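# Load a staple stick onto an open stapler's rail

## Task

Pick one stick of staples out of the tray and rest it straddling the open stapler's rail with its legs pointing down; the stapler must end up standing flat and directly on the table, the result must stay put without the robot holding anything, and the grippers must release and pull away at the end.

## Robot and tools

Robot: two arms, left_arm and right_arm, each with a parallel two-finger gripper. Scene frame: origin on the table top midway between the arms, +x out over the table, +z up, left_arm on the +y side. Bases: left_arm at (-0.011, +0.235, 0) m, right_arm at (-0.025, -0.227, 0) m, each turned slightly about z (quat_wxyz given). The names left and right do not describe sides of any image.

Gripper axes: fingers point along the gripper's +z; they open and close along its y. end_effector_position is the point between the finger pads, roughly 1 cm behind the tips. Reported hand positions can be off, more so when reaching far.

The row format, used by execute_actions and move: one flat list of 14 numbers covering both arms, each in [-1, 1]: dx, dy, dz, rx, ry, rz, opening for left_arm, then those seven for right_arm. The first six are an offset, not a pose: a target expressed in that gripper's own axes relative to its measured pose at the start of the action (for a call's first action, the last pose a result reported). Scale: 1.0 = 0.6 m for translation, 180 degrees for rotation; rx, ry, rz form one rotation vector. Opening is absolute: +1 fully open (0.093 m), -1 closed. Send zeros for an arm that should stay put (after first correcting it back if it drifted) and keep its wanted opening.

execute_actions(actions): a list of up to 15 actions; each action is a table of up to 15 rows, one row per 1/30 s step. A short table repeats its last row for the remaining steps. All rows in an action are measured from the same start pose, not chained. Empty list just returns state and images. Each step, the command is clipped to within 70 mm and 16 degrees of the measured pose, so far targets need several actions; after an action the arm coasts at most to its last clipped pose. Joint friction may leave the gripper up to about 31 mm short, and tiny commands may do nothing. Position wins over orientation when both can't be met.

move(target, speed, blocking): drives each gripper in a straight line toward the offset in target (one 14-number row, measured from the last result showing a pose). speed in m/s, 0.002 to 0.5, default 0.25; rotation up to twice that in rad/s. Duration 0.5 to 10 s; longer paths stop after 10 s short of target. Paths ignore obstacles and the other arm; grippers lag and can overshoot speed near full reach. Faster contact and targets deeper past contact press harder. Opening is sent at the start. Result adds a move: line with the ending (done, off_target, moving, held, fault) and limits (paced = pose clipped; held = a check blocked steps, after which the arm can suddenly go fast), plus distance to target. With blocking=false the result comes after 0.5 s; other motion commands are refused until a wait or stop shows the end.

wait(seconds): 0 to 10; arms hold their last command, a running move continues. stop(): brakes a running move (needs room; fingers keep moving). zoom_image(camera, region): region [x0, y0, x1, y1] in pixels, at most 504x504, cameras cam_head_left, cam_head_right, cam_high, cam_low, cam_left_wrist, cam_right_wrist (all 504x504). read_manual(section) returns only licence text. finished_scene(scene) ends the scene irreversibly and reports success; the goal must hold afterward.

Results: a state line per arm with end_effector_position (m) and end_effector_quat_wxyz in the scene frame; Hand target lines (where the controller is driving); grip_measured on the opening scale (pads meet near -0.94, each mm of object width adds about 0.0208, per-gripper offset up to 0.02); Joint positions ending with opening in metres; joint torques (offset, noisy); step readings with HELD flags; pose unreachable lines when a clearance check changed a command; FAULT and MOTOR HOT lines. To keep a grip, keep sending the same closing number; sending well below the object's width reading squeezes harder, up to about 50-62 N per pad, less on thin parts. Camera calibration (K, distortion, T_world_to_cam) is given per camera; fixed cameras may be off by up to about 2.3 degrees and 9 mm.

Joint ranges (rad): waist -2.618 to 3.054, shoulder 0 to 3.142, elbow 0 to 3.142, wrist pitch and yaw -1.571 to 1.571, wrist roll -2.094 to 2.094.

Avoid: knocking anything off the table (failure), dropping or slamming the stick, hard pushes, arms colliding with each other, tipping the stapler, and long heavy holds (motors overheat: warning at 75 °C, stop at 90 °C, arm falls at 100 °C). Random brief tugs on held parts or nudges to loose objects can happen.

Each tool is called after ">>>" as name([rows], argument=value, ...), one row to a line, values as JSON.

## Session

>>> execute_actions(actions=[])

Scene clock: 0.00 s.
left_arm: end_effector_position=(+0.0955, +0.7400, +0.3699) grip_measured=+0.985 end_effector_quat_wxyz=(-0.590, +0.805, -0.029, +0.063) | right_arm: end_effector_position=(+0.4389, +0.0465, +0.3626) grip_measured=+0.989 end_effector_quat_wxyz=(-0.577, +0.757, -0.282, +0.116)
Joint positions: left_arm=[ 1.215  1.651  1.672 -0.324 -0.09  -1.67   0.092] | right_arm=[ 0.239  1.854  1.916 -0.452 -0.631 -1.65   0.093]
Joint velocities: left_arm=[ 0.002 -0.007 -0.007  0.051 -0.051 -0.007 -0.   ] | right_arm=[ 0.027 -0.012 -0.002 -0.022  0.022 -0.095  0.002]
Joint torques (N m, as the arm reports them, + toward a larger angle): no reading
Motor temperatures (°C, as the motors report them): left_arm=[23 31 27 21 24 23] | right_arm=[24 23 33 34 25 24]
Hand target (left_arm): +0.095, +0.740, +0.370; -0.590, +0.805, -0.029, +0.063
Hand target (right_arm): +0.439, +0.046, +0.363; -0.577, +0.757, -0.282, +0.116
camera_calibration (this result's frames):
cam_left_wrist: T_world_to_cam=[[-0.0419945, 0.310761, 0.94956, -0.581861], [0.831703, -0.515761, 0.205575, 0.265546], [0.553631, 0.798384, -0.236802, -0.470324], [0, 0, 0, 1]] pos_world=[0.0150958, 0.693278, 0.386549]
cam_right_wrist: T_world_to_cam=[[0.298018, 0.16863, 0.939547, -0.471987], [0.524735, -0.851156, -0.0136767, -0.145282], [0.797395, 0.497089, -0.342146, -0.163998], [0, 0, 0, 1]] pos_world=[0.347666, 0.0374553, 0.385356]

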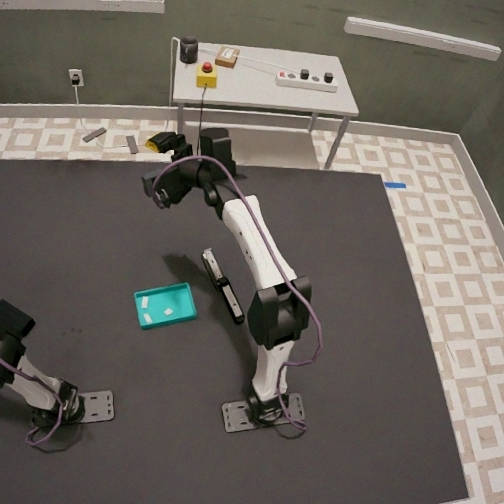

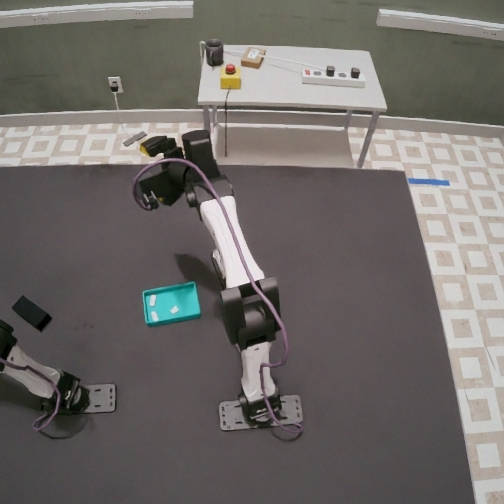

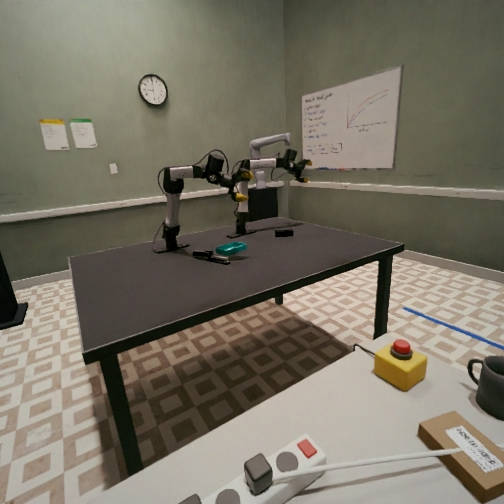

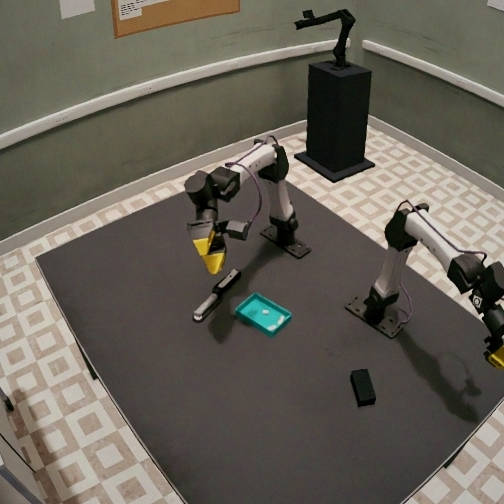

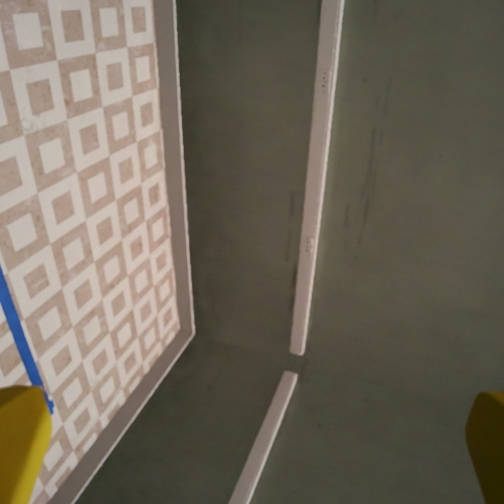

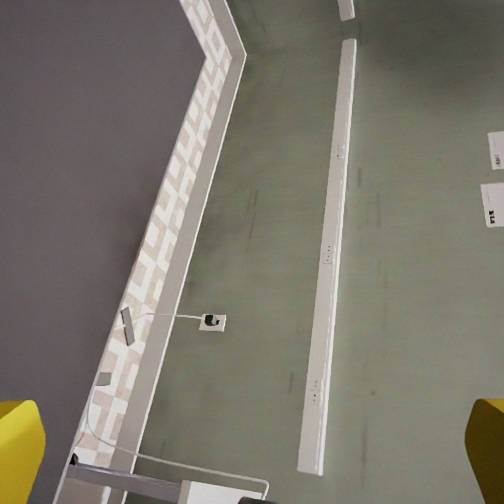

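>>> zoom_image(camera="cam_head_left", region=[110, 230, 270, 350])

>>> zoom_image(camera="cam_low", region=[170, 250, 320, 360])

>>> zoom_image(camera="cam_high", region=[170, 220, 270, 280])

Region (110, 230, 270, 350) of cam_head_left's 504x504 image, scaled by 3.150, with more detail than that image has; it fills the top 378 rows of this view, and the rest is white.

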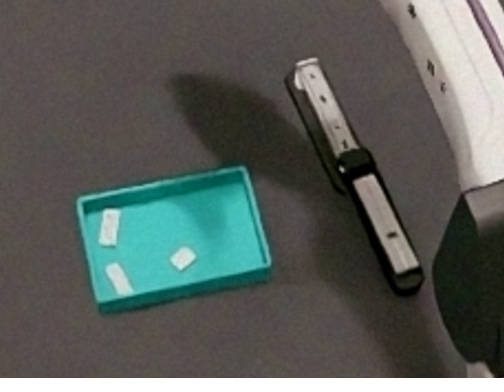

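Region (170, 250, 320, 360) of cam_low's 504x504 image, scaled by 3.360, with more detail than that image has; it fills the top 370 rows of this view, and the rest is white.

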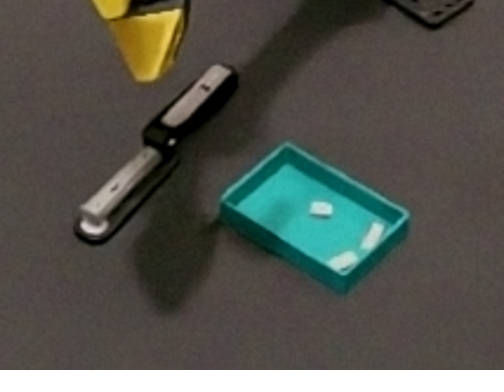

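Region (170, 220, 270, 280) of cam_high's 504x504 image, scaled by 5.040, with more detail than that image has; it fills the top 302 rows of this view, and the rest is white.

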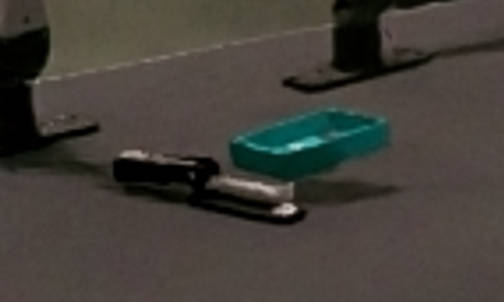

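>>> move(target=[0,0,0,0,0,0,1,-0.218,0.455,-0.135,-0.245,0.372,0.451,1], speed=0.35)

Scene clock: 50.10 s.
left_arm: end_effector_position=(+0.0955, +0.7400, +0.3699) grip_measured=+0.985 end_effector_quat_wxyz=(-0.590, +0.805, -0.029, +0.063) | right_arm: end_effector_position=(+0.2176, +0.0078, +0.1619) grip_measured=+0.989 end_effector_quat_wxyz=(+0.020, -0.380, +0.925, +0.006)
Joint positions: left_arm=[ 1.215  1.651  1.672 -0.324 -0.09  -1.67   0.092] | right_arm=[ 0.663  1.788  1.679 -1.42   0.003 -0.01   0.093]
Joint velocities: left_arm=[-0.017 -0.002  0.002 -0.007  0.051  0.022 -0.001] | right_arm=[ 0.017  0.002 -0.012 -0.022  0.066  0.095  0.   ]
Joint torques (N m, as the arm reports them, + toward a larger angle): left_arm=[  0.19 -10.17   9.     2.01  -0.04   0.1 ] | right_arm=[ 0.24 -7.62  6.22  0.33 -0.01  0.12]
Motor temperatures (°C, as the motors report them): left_arm=[23 38 33 30 24 23] | right_arm=[24 36 41 41 25 24]
Hand target (left_arm): +0.095, +0.740, +0.370; -0.590, +0.805, -0.029, +0.063
Hand target (right_arm): +0.211, +0.008, +0.153; -0.003, -0.379, +0.925, +0.005
Off the commanded pose (left_arm): 0.000 m, 0 deg.
Off the commanded pose (right_arm): 0.013 m, 3 deg.
move: off_target (right_arm)
camera_calibration (this result's frames):
cam_left_wrist: T_world_to_cam=[[-0.0419945, 0.310761, 0.94956, -0.581861], [0.831703, -0.515761, 0.205575, 0.265546], [0.553631, 0.798384, -0.236802, -0.470324], [0, 0, 0, 1]] pos_world=[0.0150958, 0.693278, 0.386549]
cam_right_wrist: T_world_to_cam=[[0.698524, -0.715573, 0.00428905, -0.13979], [-0.662097, -0.644026, 0.383221, 0.127613], [-0.27146, -0.270529, -0.923647, 0.295829], [0, 0, 0, 1]] pos_world=[0.262445, 0.0621861, 0.224938]

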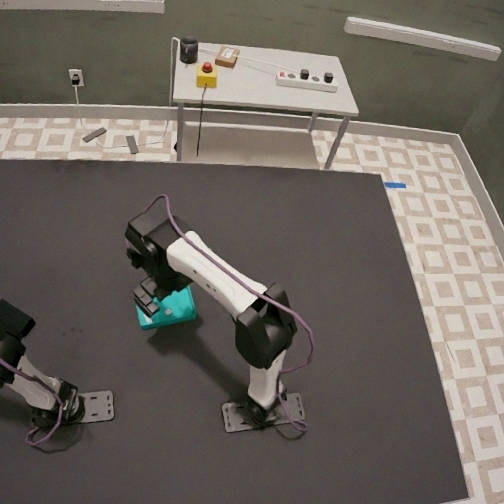

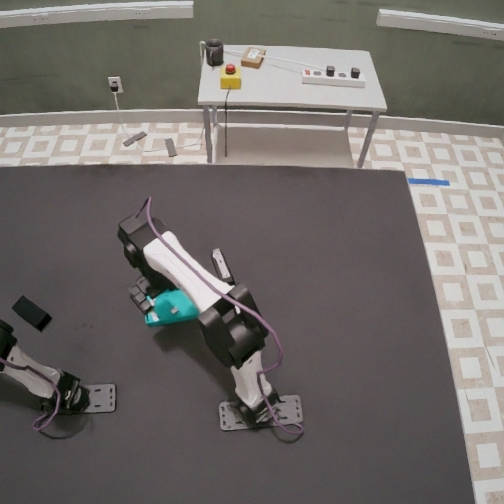

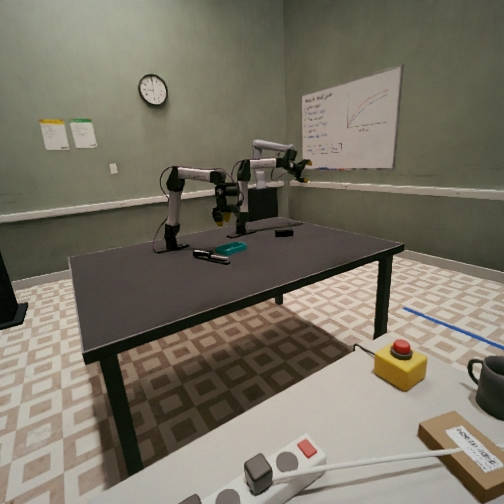

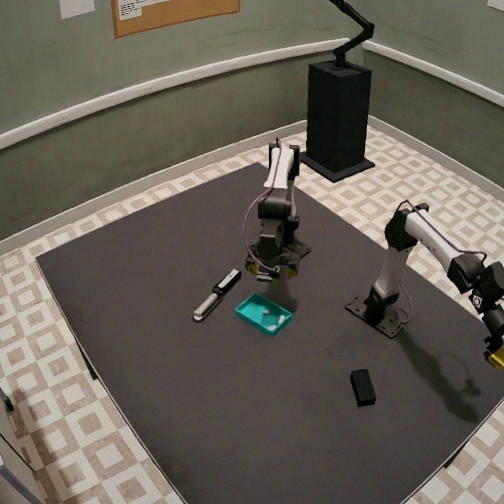

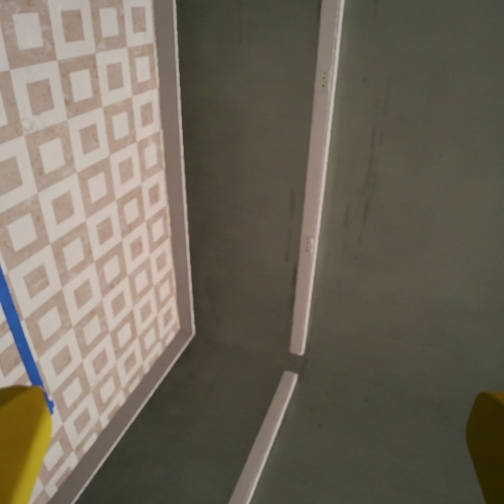

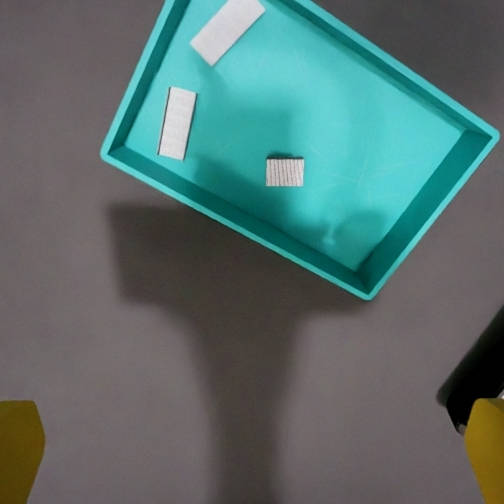

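>>> zoom_image(camera="cam_right_wrist", region=[140, 0, 340, 220])

Region (140, 0, 340, 220) of cam_right_wrist's 504x504 image, scaled by 2.291, with more detail than that image has; it fills the left 458 columns of this view, and the rest is white.

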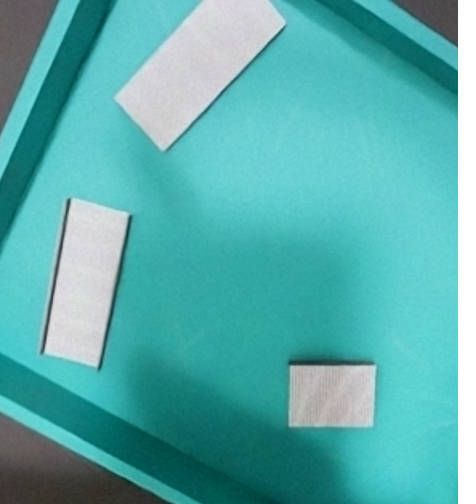

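>>> move(target=[0,0,0,0,0,0,1,-0.043,-0.016,0.17,0,0,-0.5,-0.45], speed=0.3)

Scene clock: 76.87 s.
left_arm: end_effector_position=(+0.0955, +0.7400, +0.3699) grip_measured=+0.985 end_effector_quat_wxyz=(-0.590, +0.805, -0.029, +0.063) | right_arm: end_effector_position=(+0.2469, +0.0278, +0.0727) grip_measured=-0.448 end_effector_quat_wxyz=(-0.031, +0.922, -0.386, +0.015)
Joint positions: left_arm=[ 1.215  1.651  1.672 -0.324 -0.09  -1.67   0.092] | right_arm=[ 0.646  1.91   1.478 -1.071  0.001 -1.595  0.024]
Joint velocities: left_arm=[-0.007 -0.022 -0.012  0.037 -0.022 -0.007  0.   ] | right_arm=[ 0.017 -0.007 -0.007  0.037 -0.051 -0.066 -0.001]
Joint torques (N m, as the arm reports them, + toward a larger angle): left_arm=[  0.21 -10.1    8.93   2.01  -0.04   0.07] | right_arm=[-0.9  -8.66  5.55  0.51  0.06 -0.01]
Motor temperatures (°C, as the motors report them): left_arm=[23 39 34 32 24 23] | right_arm=[24 35 39 36 25 24]
Hand target (left_arm): +0.095, +0.740, +0.370; -0.590, +0.805, -0.029, +0.063
Hand target (right_arm): +0.246, +0.022, +0.061; -0.018, +0.923, -0.385, +0.009
Off the commanded pose (left_arm): 0.000 m, 0 deg.
Off the commanded pose (right_arm): 0.013 m, 2 deg.
move: off_target (right_arm)
camera_calibration (this result's frames):
cam_left_wrist: T_world_to_cam=[[-0.0419945, 0.310761, 0.94956, -0.581861], [0.831703, -0.515761, 0.205575, 0.265546], [0.553631, 0.798384, -0.236802, -0.470324], [0, 0, 0, 1]] pos_world=[0.0150958, 0.693278, 0.386549]
cam_right_wrist: T_world_to_cam=[[0.71597, 0.694596, 0.0701678, -0.193873], [0.609576, -0.670978, 0.422144, -0.122003], [0.3403, -0.25947, -0.903809, 0.0739457], [0, 0, 0, 1]] pos_world=[0.188014, 0.0719884, 0.131939]

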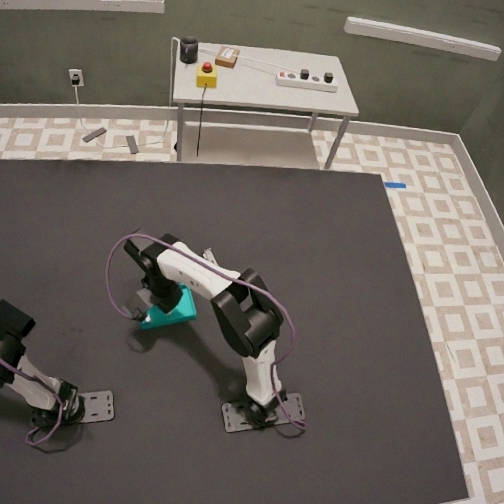

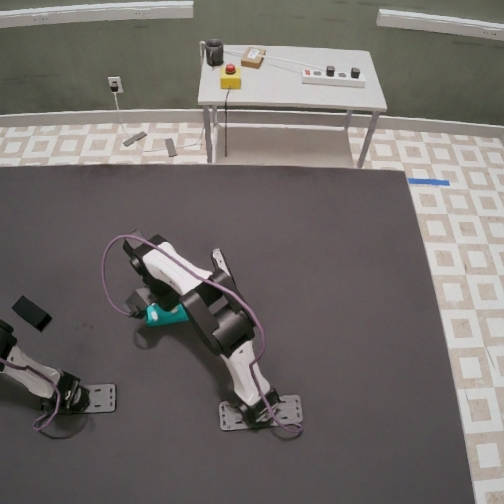

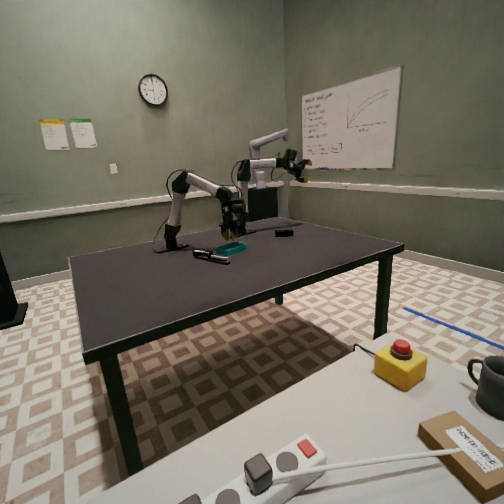

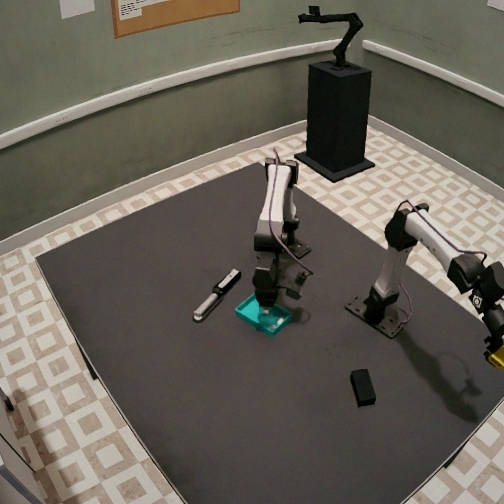

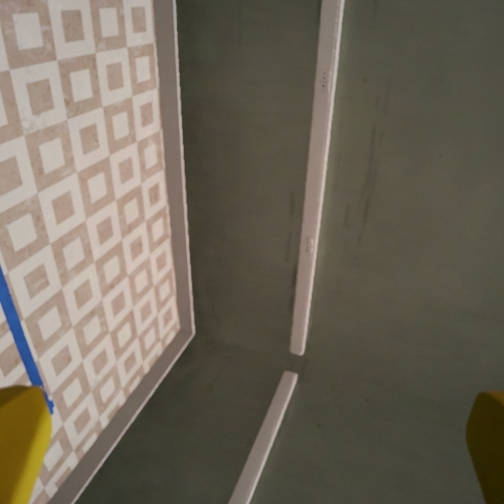

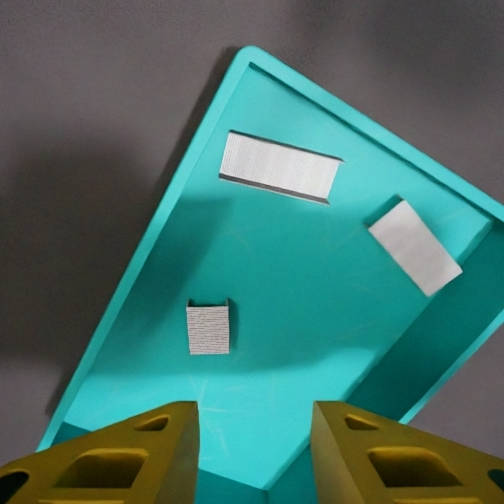

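>>> move(target=[0,0,0,0,0,0,1,0.02,0.022,0.055,0,0,0,-0.45], speed=0.08)

Scene clock: 88.83 s.
left_arm: end_effector_position=(+0.0955, +0.7400, +0.3699) grip_measured=+0.985 end_effector_quat_wxyz=(-0.590, +0.805, -0.029, +0.063) | right_arm: end_effector_position=(+0.2487, +0.0157, +0.0424) grip_measured=-0.448 end_effector_quat_wxyz=(-0.033, +0.921, -0.387, +0.016)
Joint positions: left_arm=[ 1.215  1.651  1.672 -0.324 -0.09  -1.67   0.092] | right_arm=[ 0.619  1.91   1.354 -0.942  0.001 -1.62   0.024]
Joint velocities: left_arm=[ 0.002 -0.002 -0.012  0.051 -0.007  0.022  0.001] | right_arm=[ 0.012 -0.012 -0.002  0.081 -0.051  0.022  0.   ]
Joint torques (N m, as the arm reports them, + toward a larger angle): left_arm=[  0.17 -10.12   8.92   2.    -0.04   0.1 ] | right_arm=[ -0.96 -10.15   5.39   0.53   0.06  -0.06]
Motor temperatures (°C, as the motors report them): left_arm=[23 40 35 33 24 23] | right_arm=[24 36 38 35 25 24]
Hand target (left_arm): +0.095, +0.740, +0.370; -0.590, +0.805, -0.029, +0.063
Hand target (right_arm): +0.248, +0.012, +0.039; -0.031, +0.922, -0.386, +0.015
Off the commanded pose (left_arm): 0.000 m, 0 deg.
Off the commanded pose (right_arm): 0.006 m, 0 deg.
move: done
camera_calibration (this result's frames):
cam_left_wrist: T_world_to_cam=[[-0.0419945, 0.310761, 0.94956, -0.581861], [0.831703, -0.515761, 0.205575, 0.265546], [0.553631, 0.798384, -0.236802, -0.470324], [0, 0, 0, 1]] pos_world=[0.0150958, 0.693278, 0.386549]
cam_right_wrist: T_world_to_cam=[[0.717293, 0.692803, 0.0742642, -0.185082], [0.606188, -0.673039, 0.423739, -0.117608], [0.34355, -0.258927, -0.902735, 0.0419822], [0, 0, 0, 1]] pos_world=[0.189627, 0.0599408, 0.101479]

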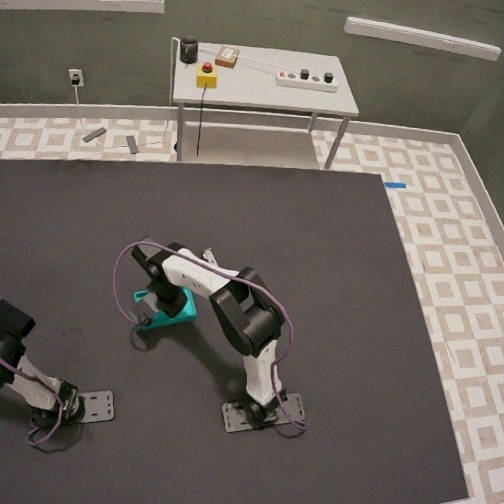

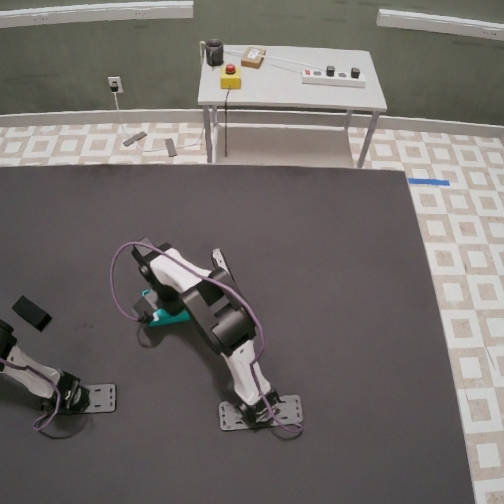

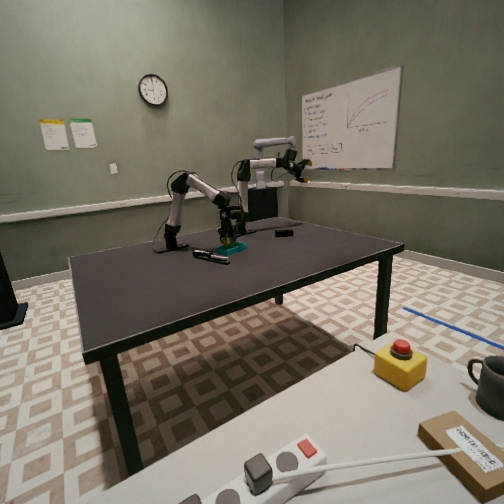

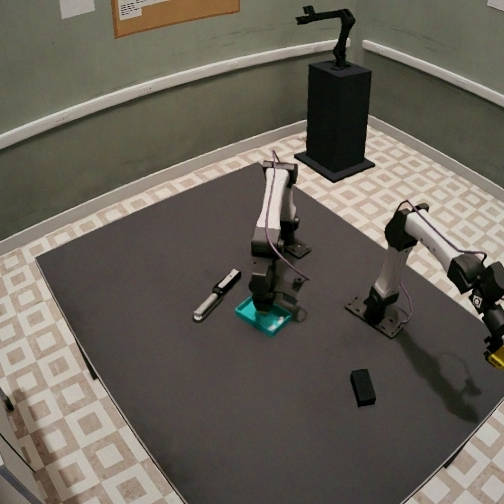

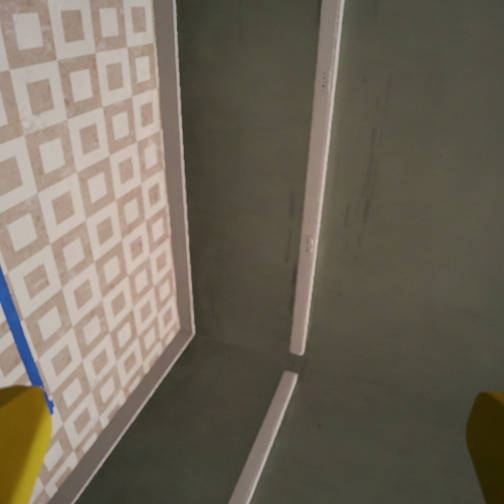

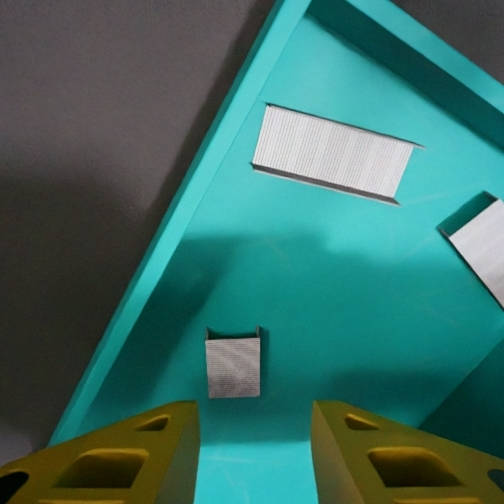

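>>> move(target=[0,0,0,0,0,0,1,0.012,0.016,0.03,0,0,0,-0.5], speed=0.04)

Scene clock: 99.40 s.
left_arm: end_effector_position=(+0.0955, +0.7400, +0.3699) grip_measured=+0.985 end_effector_quat_wxyz=(-0.590, +0.805, -0.029, +0.063) | right_arm: end_effector_position=(+0.2508, +0.0112, +0.0300) grip_measured=-0.498 end_effector_quat_wxyz=(-0.038, +0.921, -0.388, +0.019)
Joint positions: left_arm=[ 1.215  1.651  1.672 -0.324 -0.09  -1.67   0.092] | right_arm=[ 0.605  1.91   1.301 -0.876  0.001 -1.631  0.021]
Joint velocities: left_arm=[-0.007 -0.007  0.002 -0.007 -0.037  0.007  0.   ] | right_arm=[ 0.012 -0.002 -0.022  0.022 -0.022 -0.051 -0.001]
Joint torques (N m, as the arm reports them, + toward a larger angle): left_arm=[  0.17 -10.15   8.98   2.02  -0.05   0.11] | right_arm=[-0.92 -9.87  4.42  0.5   0.05 -0.09]
Motor temperatures (°C, as the motors report them): left_arm=[23 40 35 34 24 23] | right_arm=[24 37 38 35 25 24]
Hand target (left_arm): +0.095, +0.740, +0.370; -0.590, +0.805, -0.029, +0.063
Hand target (right_arm): +0.248, +0.005, +0.024; -0.032, +0.921, -0.387, +0.016
Off the commanded pose (left_arm): 0.000 m, 0 deg.
Off the commanded pose (right_arm): 0.009 m, 1 deg.
move: done
camera_calibration (this result's frames):
cam_left_wrist: T_world_to_cam=[[-0.0419945, 0.310761, 0.94956, -0.581861], [0.831703, -0.515761, 0.205575, 0.265546], [0.553631, 0.798384, -0.236802, -0.470324], [0, 0, 0, 1]] pos_world=[0.0150958, 0.693278, 0.386549]
cam_right_wrist: T_world_to_cam=[[0.717802, 0.690773, 0.0871385, -0.183072], [0.600617, -0.677645, 0.424331, -0.115276], [0.352165, -0.252249, -0.901305, 0.0266524], [0, 0, 0, 1]] pos_world=[0.191261, 0.0550681, 0.08889]

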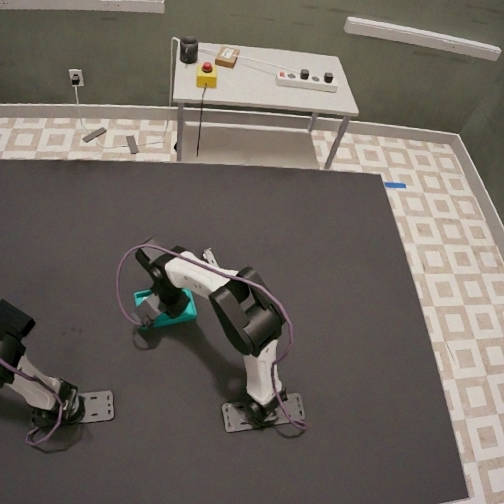

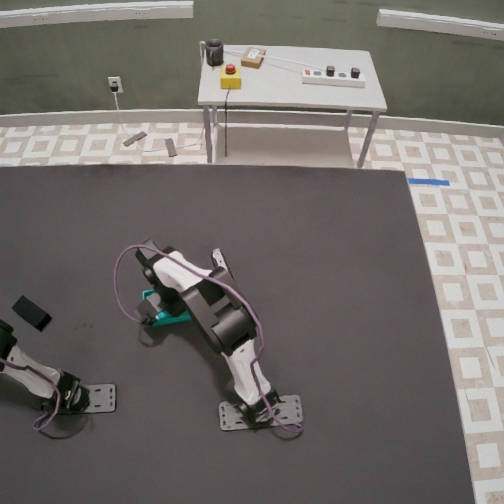

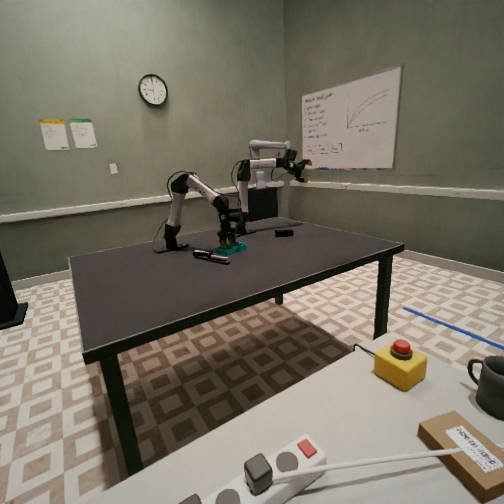

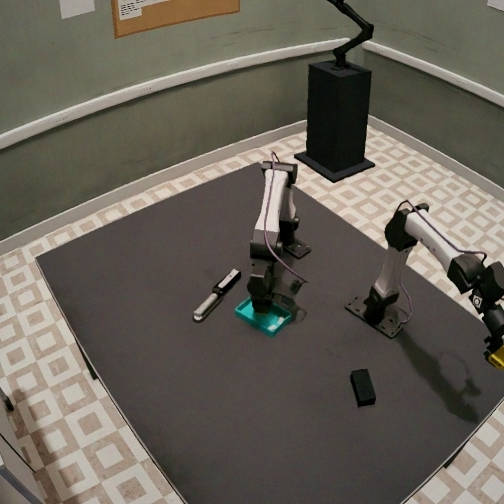

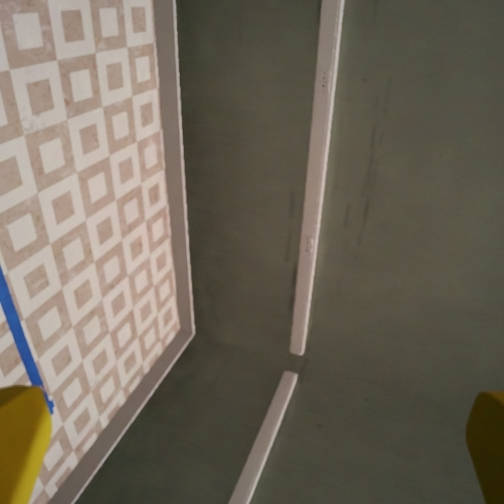

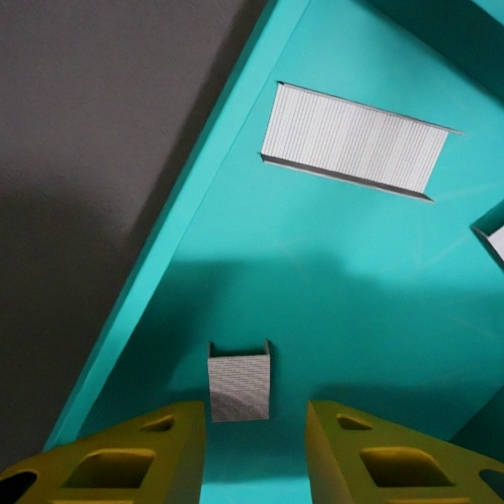

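>>> execute_actions([
  [[0,0,0,0,0,0,1,0,0.012,0.008,0,0,0,-0.45]],
  [[0,0,0,0,0,0,1,0,0,0,0,0,0,-0.45]],
])

Scene clock: 107.37 s.
left_arm: end_effector_position=(+0.0955, +0.7400, +0.3699) grip_measured=+0.985 end_effector_quat_wxyz=(-0.590, +0.805, -0.029, +0.063) | right_arm: end_effector_position=(+0.2518, +0.0121, +0.0306) grip_measured=-0.452 end_effector_quat_wxyz=(-0.046, +0.920, -0.387, +0.023)
Joint positions: left_arm=[ 1.215  1.651  1.672 -0.324 -0.09  -1.67   0.092] | right_arm=[ 0.605  1.899  1.287 -0.855  0.001 -1.632  0.024]
Joint velocities: left_arm=[-0.007  0.002 -0.012 -0.022  0.066  0.022  0.   ] | right_arm=[-0.007  0.002 -0.007  0.022  0.022  0.037 -0.001]
Joint torques (N m, as the arm reports them, + toward a larger angle): left_arm=[  0.12 -10.16   8.94   2.    -0.04   0.07] | right_arm=[-0.4  -9.45  7.18  0.5   0.07  0.04]
Motor temperatures (°C, as the motors report them): left_arm=[23 40 36 34 24 23] | right_arm=[24 38 38 35 25 24]
Hand target (left_arm): +0.095, +0.740, +0.370; -0.590, +0.805, -0.029, +0.063
Hand target (right_arm): +0.252, +0.012, +0.031; -0.046, +0.920, -0.387, +0.023
Off the commanded pose (left_arm): 0.000 m, 0 deg.
Off the commanded pose (right_arm): 0.000 m, 0 deg.
Step readings (end_effector_position; steps 1 to 15: 1st action; 16 to 30: 2nd action):
0: left_arm (+0.0955, +0.7400, +0.3699) | right_arm (+0.2510, +0.0114, +0.0300)
1: left_arm (+0.0955, +0.7400, +0.3699) | right_arm (+0.2513, +0.0116, +0.0300)
2: left_arm (+0.0955, +0.7400, +0.3699) | right_arm (+0.2516, +0.0119, +0.0304)
4: left_arm (+0.0955, +0.7400, +0.3699) | right_arm (+0.2518, +0.0121, +0.0308)
8: left_arm (+0.0955, +0.7400, +0.3699) | right_arm (+0.2519, +0.0121, +0.0307)
15: left_arm (+0.0955, +0.7400, +0.3699) | right_arm (+0.2518, +0.0121, +0.0306)
16: left_arm (+0.0955, +0.7400, +0.3699) | right_arm (+0.2518, +0.0121, +0.0306)
17: left_arm (+0.0955, +0.7400, +0.3699) | right_arm (+0.2518, +0.0121, +0.0306)
19: left_arm (+0.0955, +0.7400, +0.3699) | right_arm (+0.2518, +0.0121, +0.0306)
23: left_arm (+0.0955, +0.7400, +0.3699) | right_arm (+0.2518, +0.0121, +0.0306)
30: end_effector_position above
camera_calibration (this result's frames):
cam_left_wrist: T_world_to_cam=[[-0.0419945, 0.310761, 0.94956, -0.581861], [0.831703, -0.515761, 0.205575, 0.265546], [0.553631, 0.798384, -0.236802, -0.470324], [0, 0, 0, 1]] pos_world=[0.0150958, 0.693278, 0.386549]
cam_right_wrist: T_world_to_cam=[[0.715705, 0.690472, 0.104952, -0.184473], [0.595603, -0.681905, 0.424573, -0.114209], [0.364723, -0.24136, -0.89929, 0.0236353], [0, 0, 0, 1]] pos_world=[0.191431, 0.0551985, 0.0891057]

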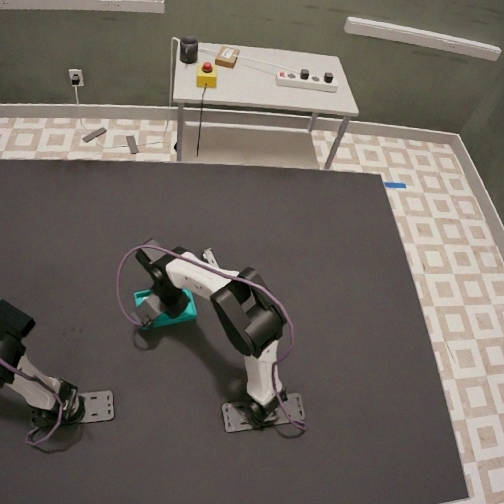

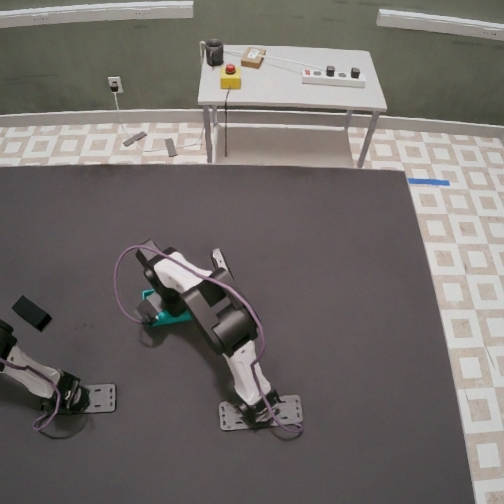

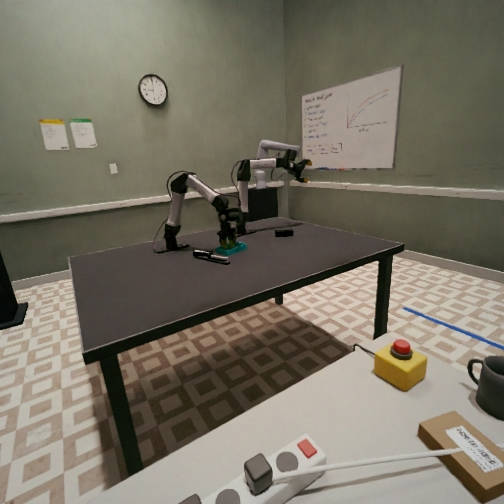

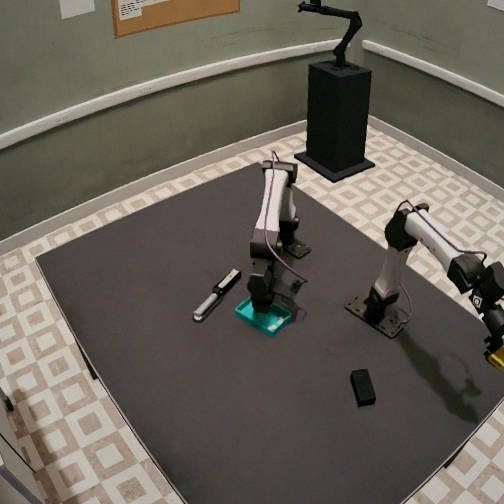

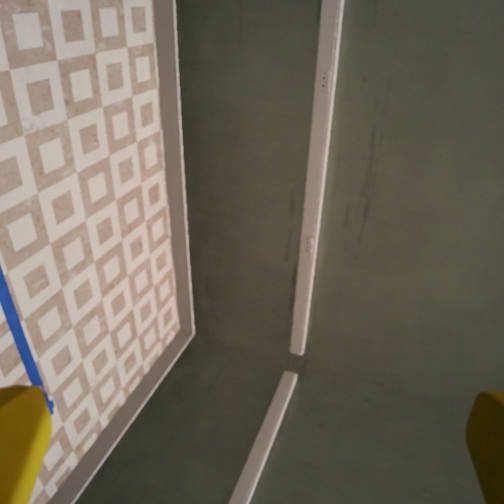

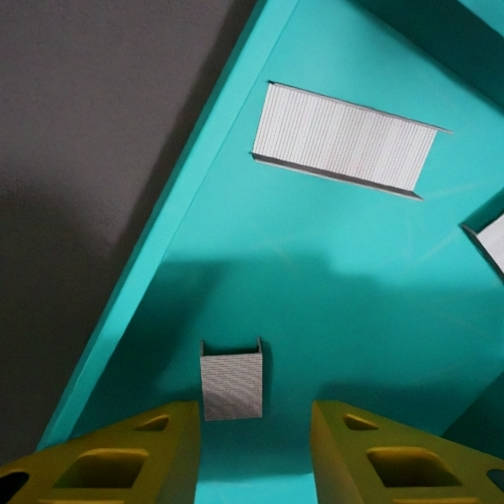

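>>> move(target=[0,0,0,0,0,0,1,0,0.02,-0.003,-0.03,0,0,-0.45], speed=0.03)

Scene clock: 118.70 s.
left_arm: end_effector_position=(+0.0955, +0.7400, +0.3699) grip_measured=+0.985 end_effector_quat_wxyz=(-0.590, +0.805, -0.029, +0.063) | right_arm: end_effector_position=(+0.2435, +0.0049, +0.0346) grip_measured=-0.452 end_effector_quat_wxyz=(-0.016, +0.922, -0.388, +0.008)
Joint positions: left_arm=[ 1.215  1.651  1.672 -0.324 -0.09  -1.67   0.092] | right_arm=[ 0.605  1.912  1.326 -0.949  0.001 -1.632  0.024]
Joint velocities: left_arm=[ 0.002  0.022  0.007  0.037 -0.037  0.066 -0.001] | right_arm=[-0.012  0.007  0.017  0.022 -0.051 -0.007 -0.001]
Joint torques (N m, as the arm reports them, + toward a larger angle): left_arm=[  0.18 -10.09   8.98   2.02  -0.05   0.1 ] | right_arm=[-0.2  -7.98  8.61  0.24  0.1   0.05]
Motor temperatures (°C, as the motors report them): left_arm=[23 41 36 35 24 23] | right_arm=[24 38 38 34 25 24]
Hand target (left_arm): +0.095, +0.740, +0.370; -0.590, +0.805, -0.029, +0.063
Hand target (right_arm): +0.243, +0.004, +0.031; -0.003, +0.922, -0.388, +0.005
Off the commanded pose (left_arm): 0.000 m, 0 deg.
Off the commanded pose (right_arm): 0.004 m, 2 deg.
move: done
camera_calibration (this result's frames):
cam_left_wrist: T_world_to_cam=[[-0.0419945, 0.310761, 0.94956, -0.581861], [0.831703, -0.515761, 0.205575, 0.265546], [0.553631, 0.798384, -0.236802, -0.470324], [0, 0, 0, 1]] pos_world=[0.0150958, 0.693278, 0.386549]
cam_right_wrist: T_world_to_cam=[[0.719362, 0.693632, 0.0373351, -0.172592], [0.617391, -0.663075, 0.423272, -0.1212], [0.318351, -0.281436, -0.905233, 0.0402017], [0, 0, 0, 1]] pos_world=[0.186185, 0.0506647, 0.0941361]

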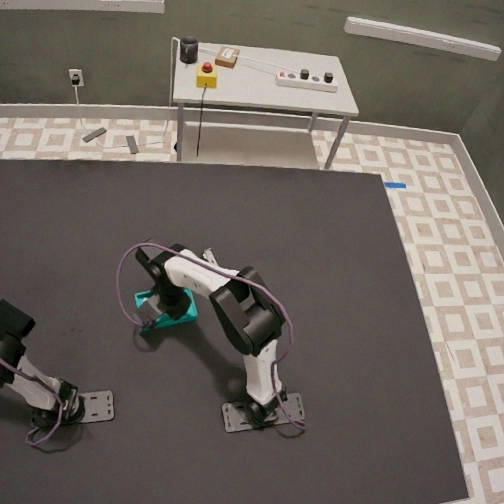

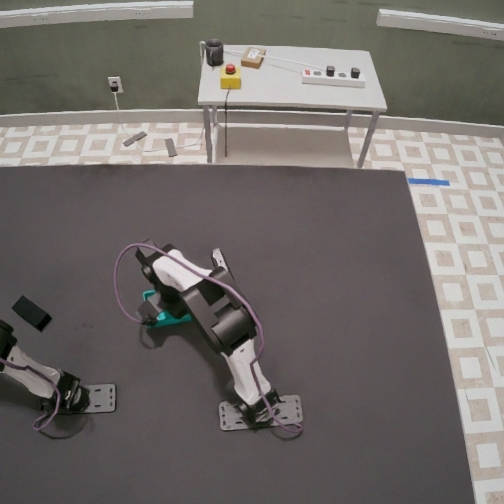

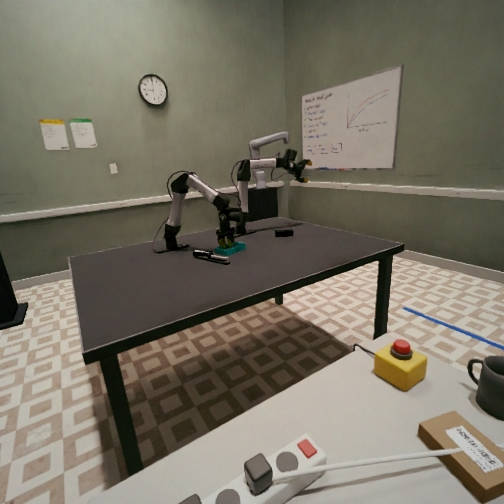

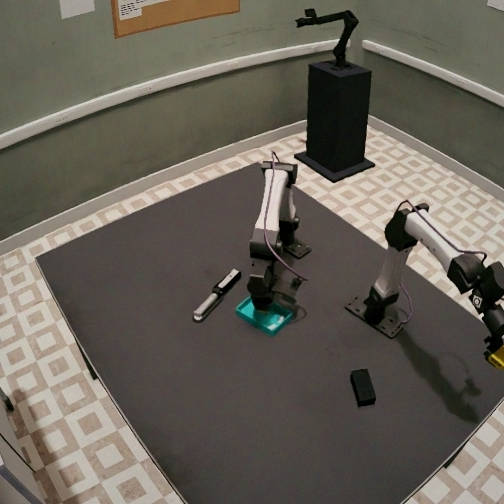

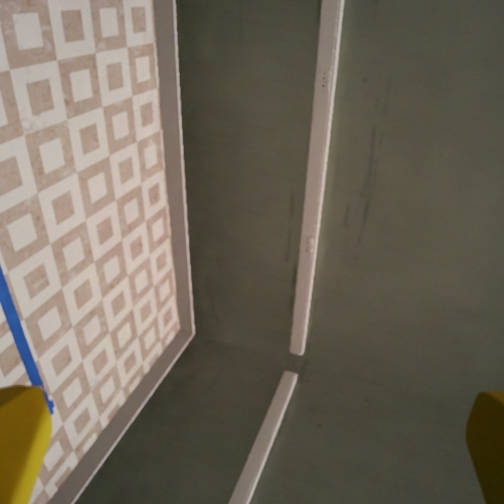

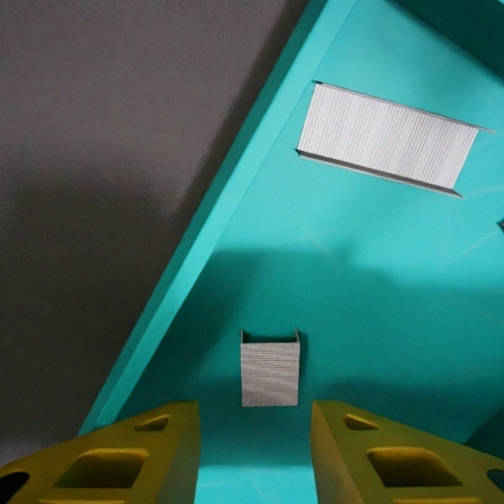

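>>> move(target=[0,0,0,0,0,0,1,0,0,0.04,0,0,0,-0.45], speed=0.04)

Scene clock: 125.43 s.
left_arm: end_effector_position=(+0.0955, +0.7400, +0.3699) grip_measured=+0.985 end_effector_quat_wxyz=(-0.590, +0.805, -0.029, +0.063) | right_arm: end_effector_position=(+0.2512, +0.0115, +0.0281) grip_measured=-0.452 end_effector_quat_wxyz=(-0.035, +0.921, -0.388, +0.018)
Joint positions: left_arm=[ 1.215  1.651  1.672 -0.324 -0.09  -1.67   0.092] | right_arm=[ 0.605  1.92   1.307 -0.88   0.001 -1.632  0.024]
Joint velocities: left_arm=[-0.007 -0.007  0.002 -0.022  0.037 -0.037 -0.   ] | right_arm=[-0.002  0.002 -0.012  0.037  0.007 -0.037  0.   ]
Joint torques (N m, as the arm reports them, + toward a larger angle): left_arm=[  0.12 -10.13   9.     2.02  -0.04   0.09] | right_arm=[-0.4  -7.45  4.17  0.51  0.05  0.02]
Motor temperatures (°C, as the motors report them): left_arm=[23 41 36 35 24 23] | right_arm=[24 38 39 34 25 24]
Hand target (left_arm): +0.095, +0.740, +0.370; -0.590, +0.805, -0.029, +0.063
Hand target (right_arm): +0.244, +0.005, +0.011; -0.015, +0.922, -0.388, +0.008
Off the commanded pose (left_arm): 0.000 m, 0 deg.
Off the commanded pose (right_arm): 0.020 m, 2 deg.
move: off_target (right_arm)
camera_calibration (this result's frames):
cam_left_wrist: T_world_to_cam=[[-0.0419945, 0.310761, 0.94956, -0.581861], [0.831703, -0.515761, 0.205575, 0.265546], [0.553631, 0.798384, -0.236802, -0.470324], [0, 0, 0, 1]] pos_world=[0.0150958, 0.693278, 0.386549]
cam_right_wrist: T_world_to_cam=[[0.717466, 0.691994, 0.0799201, -0.183087], [0.603689, -0.674917, 0.424319, -0.115253], [0.347565, -0.256188, -0.901979, 0.0260602], [0, 0, 0, 1]] pos_world=[0.191878, 0.0555846, 0.0870423]

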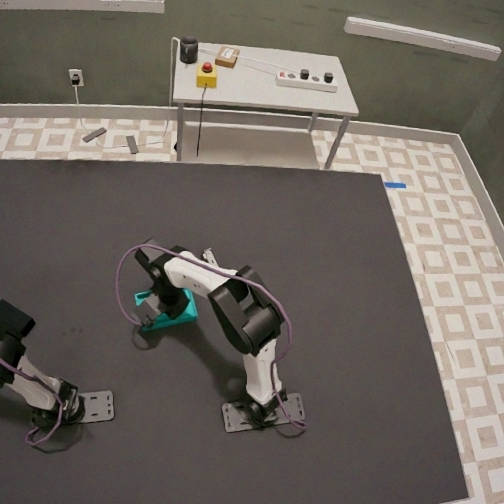

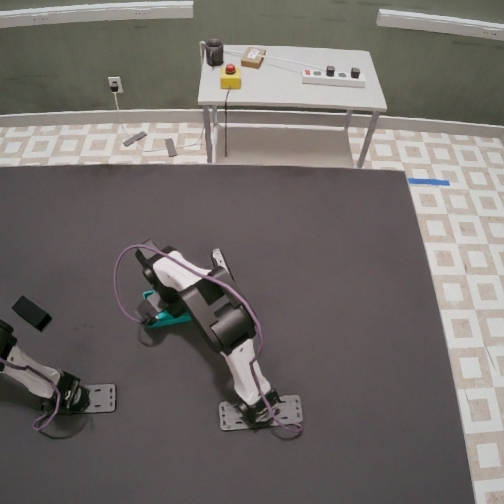

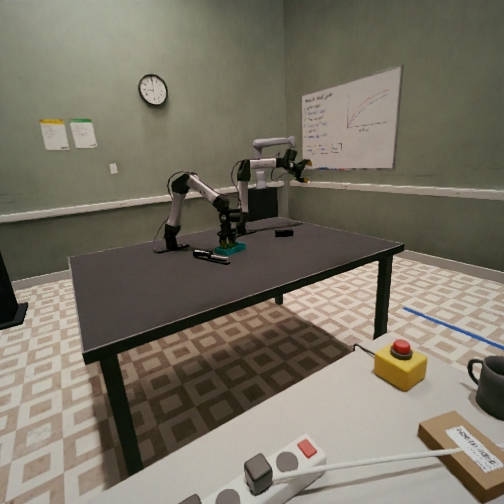

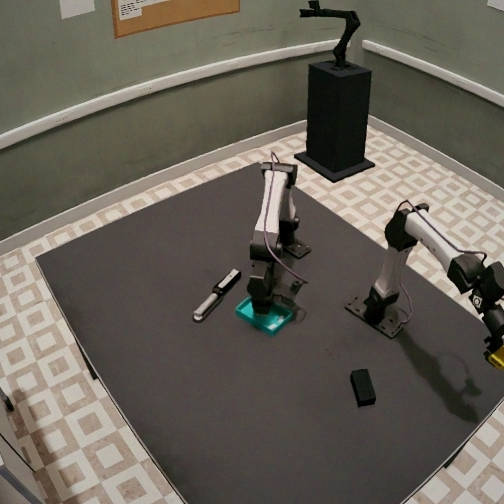

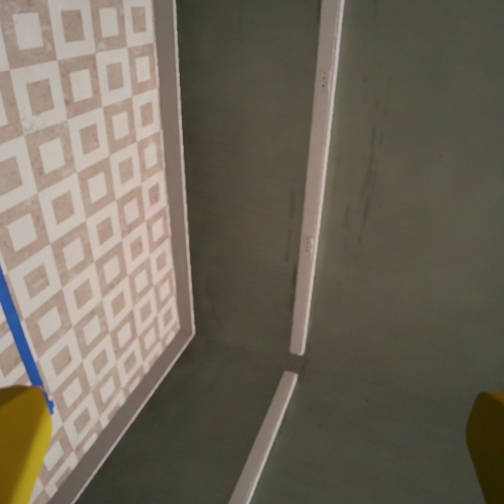

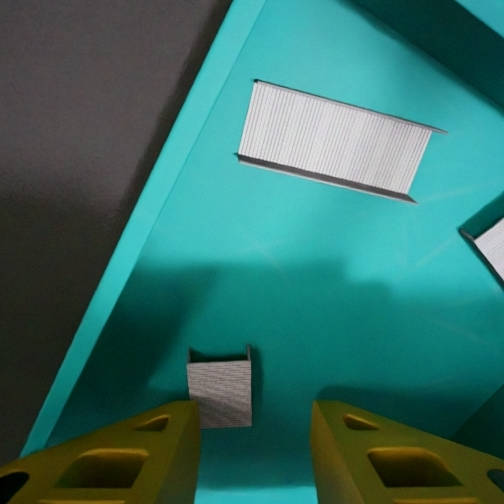

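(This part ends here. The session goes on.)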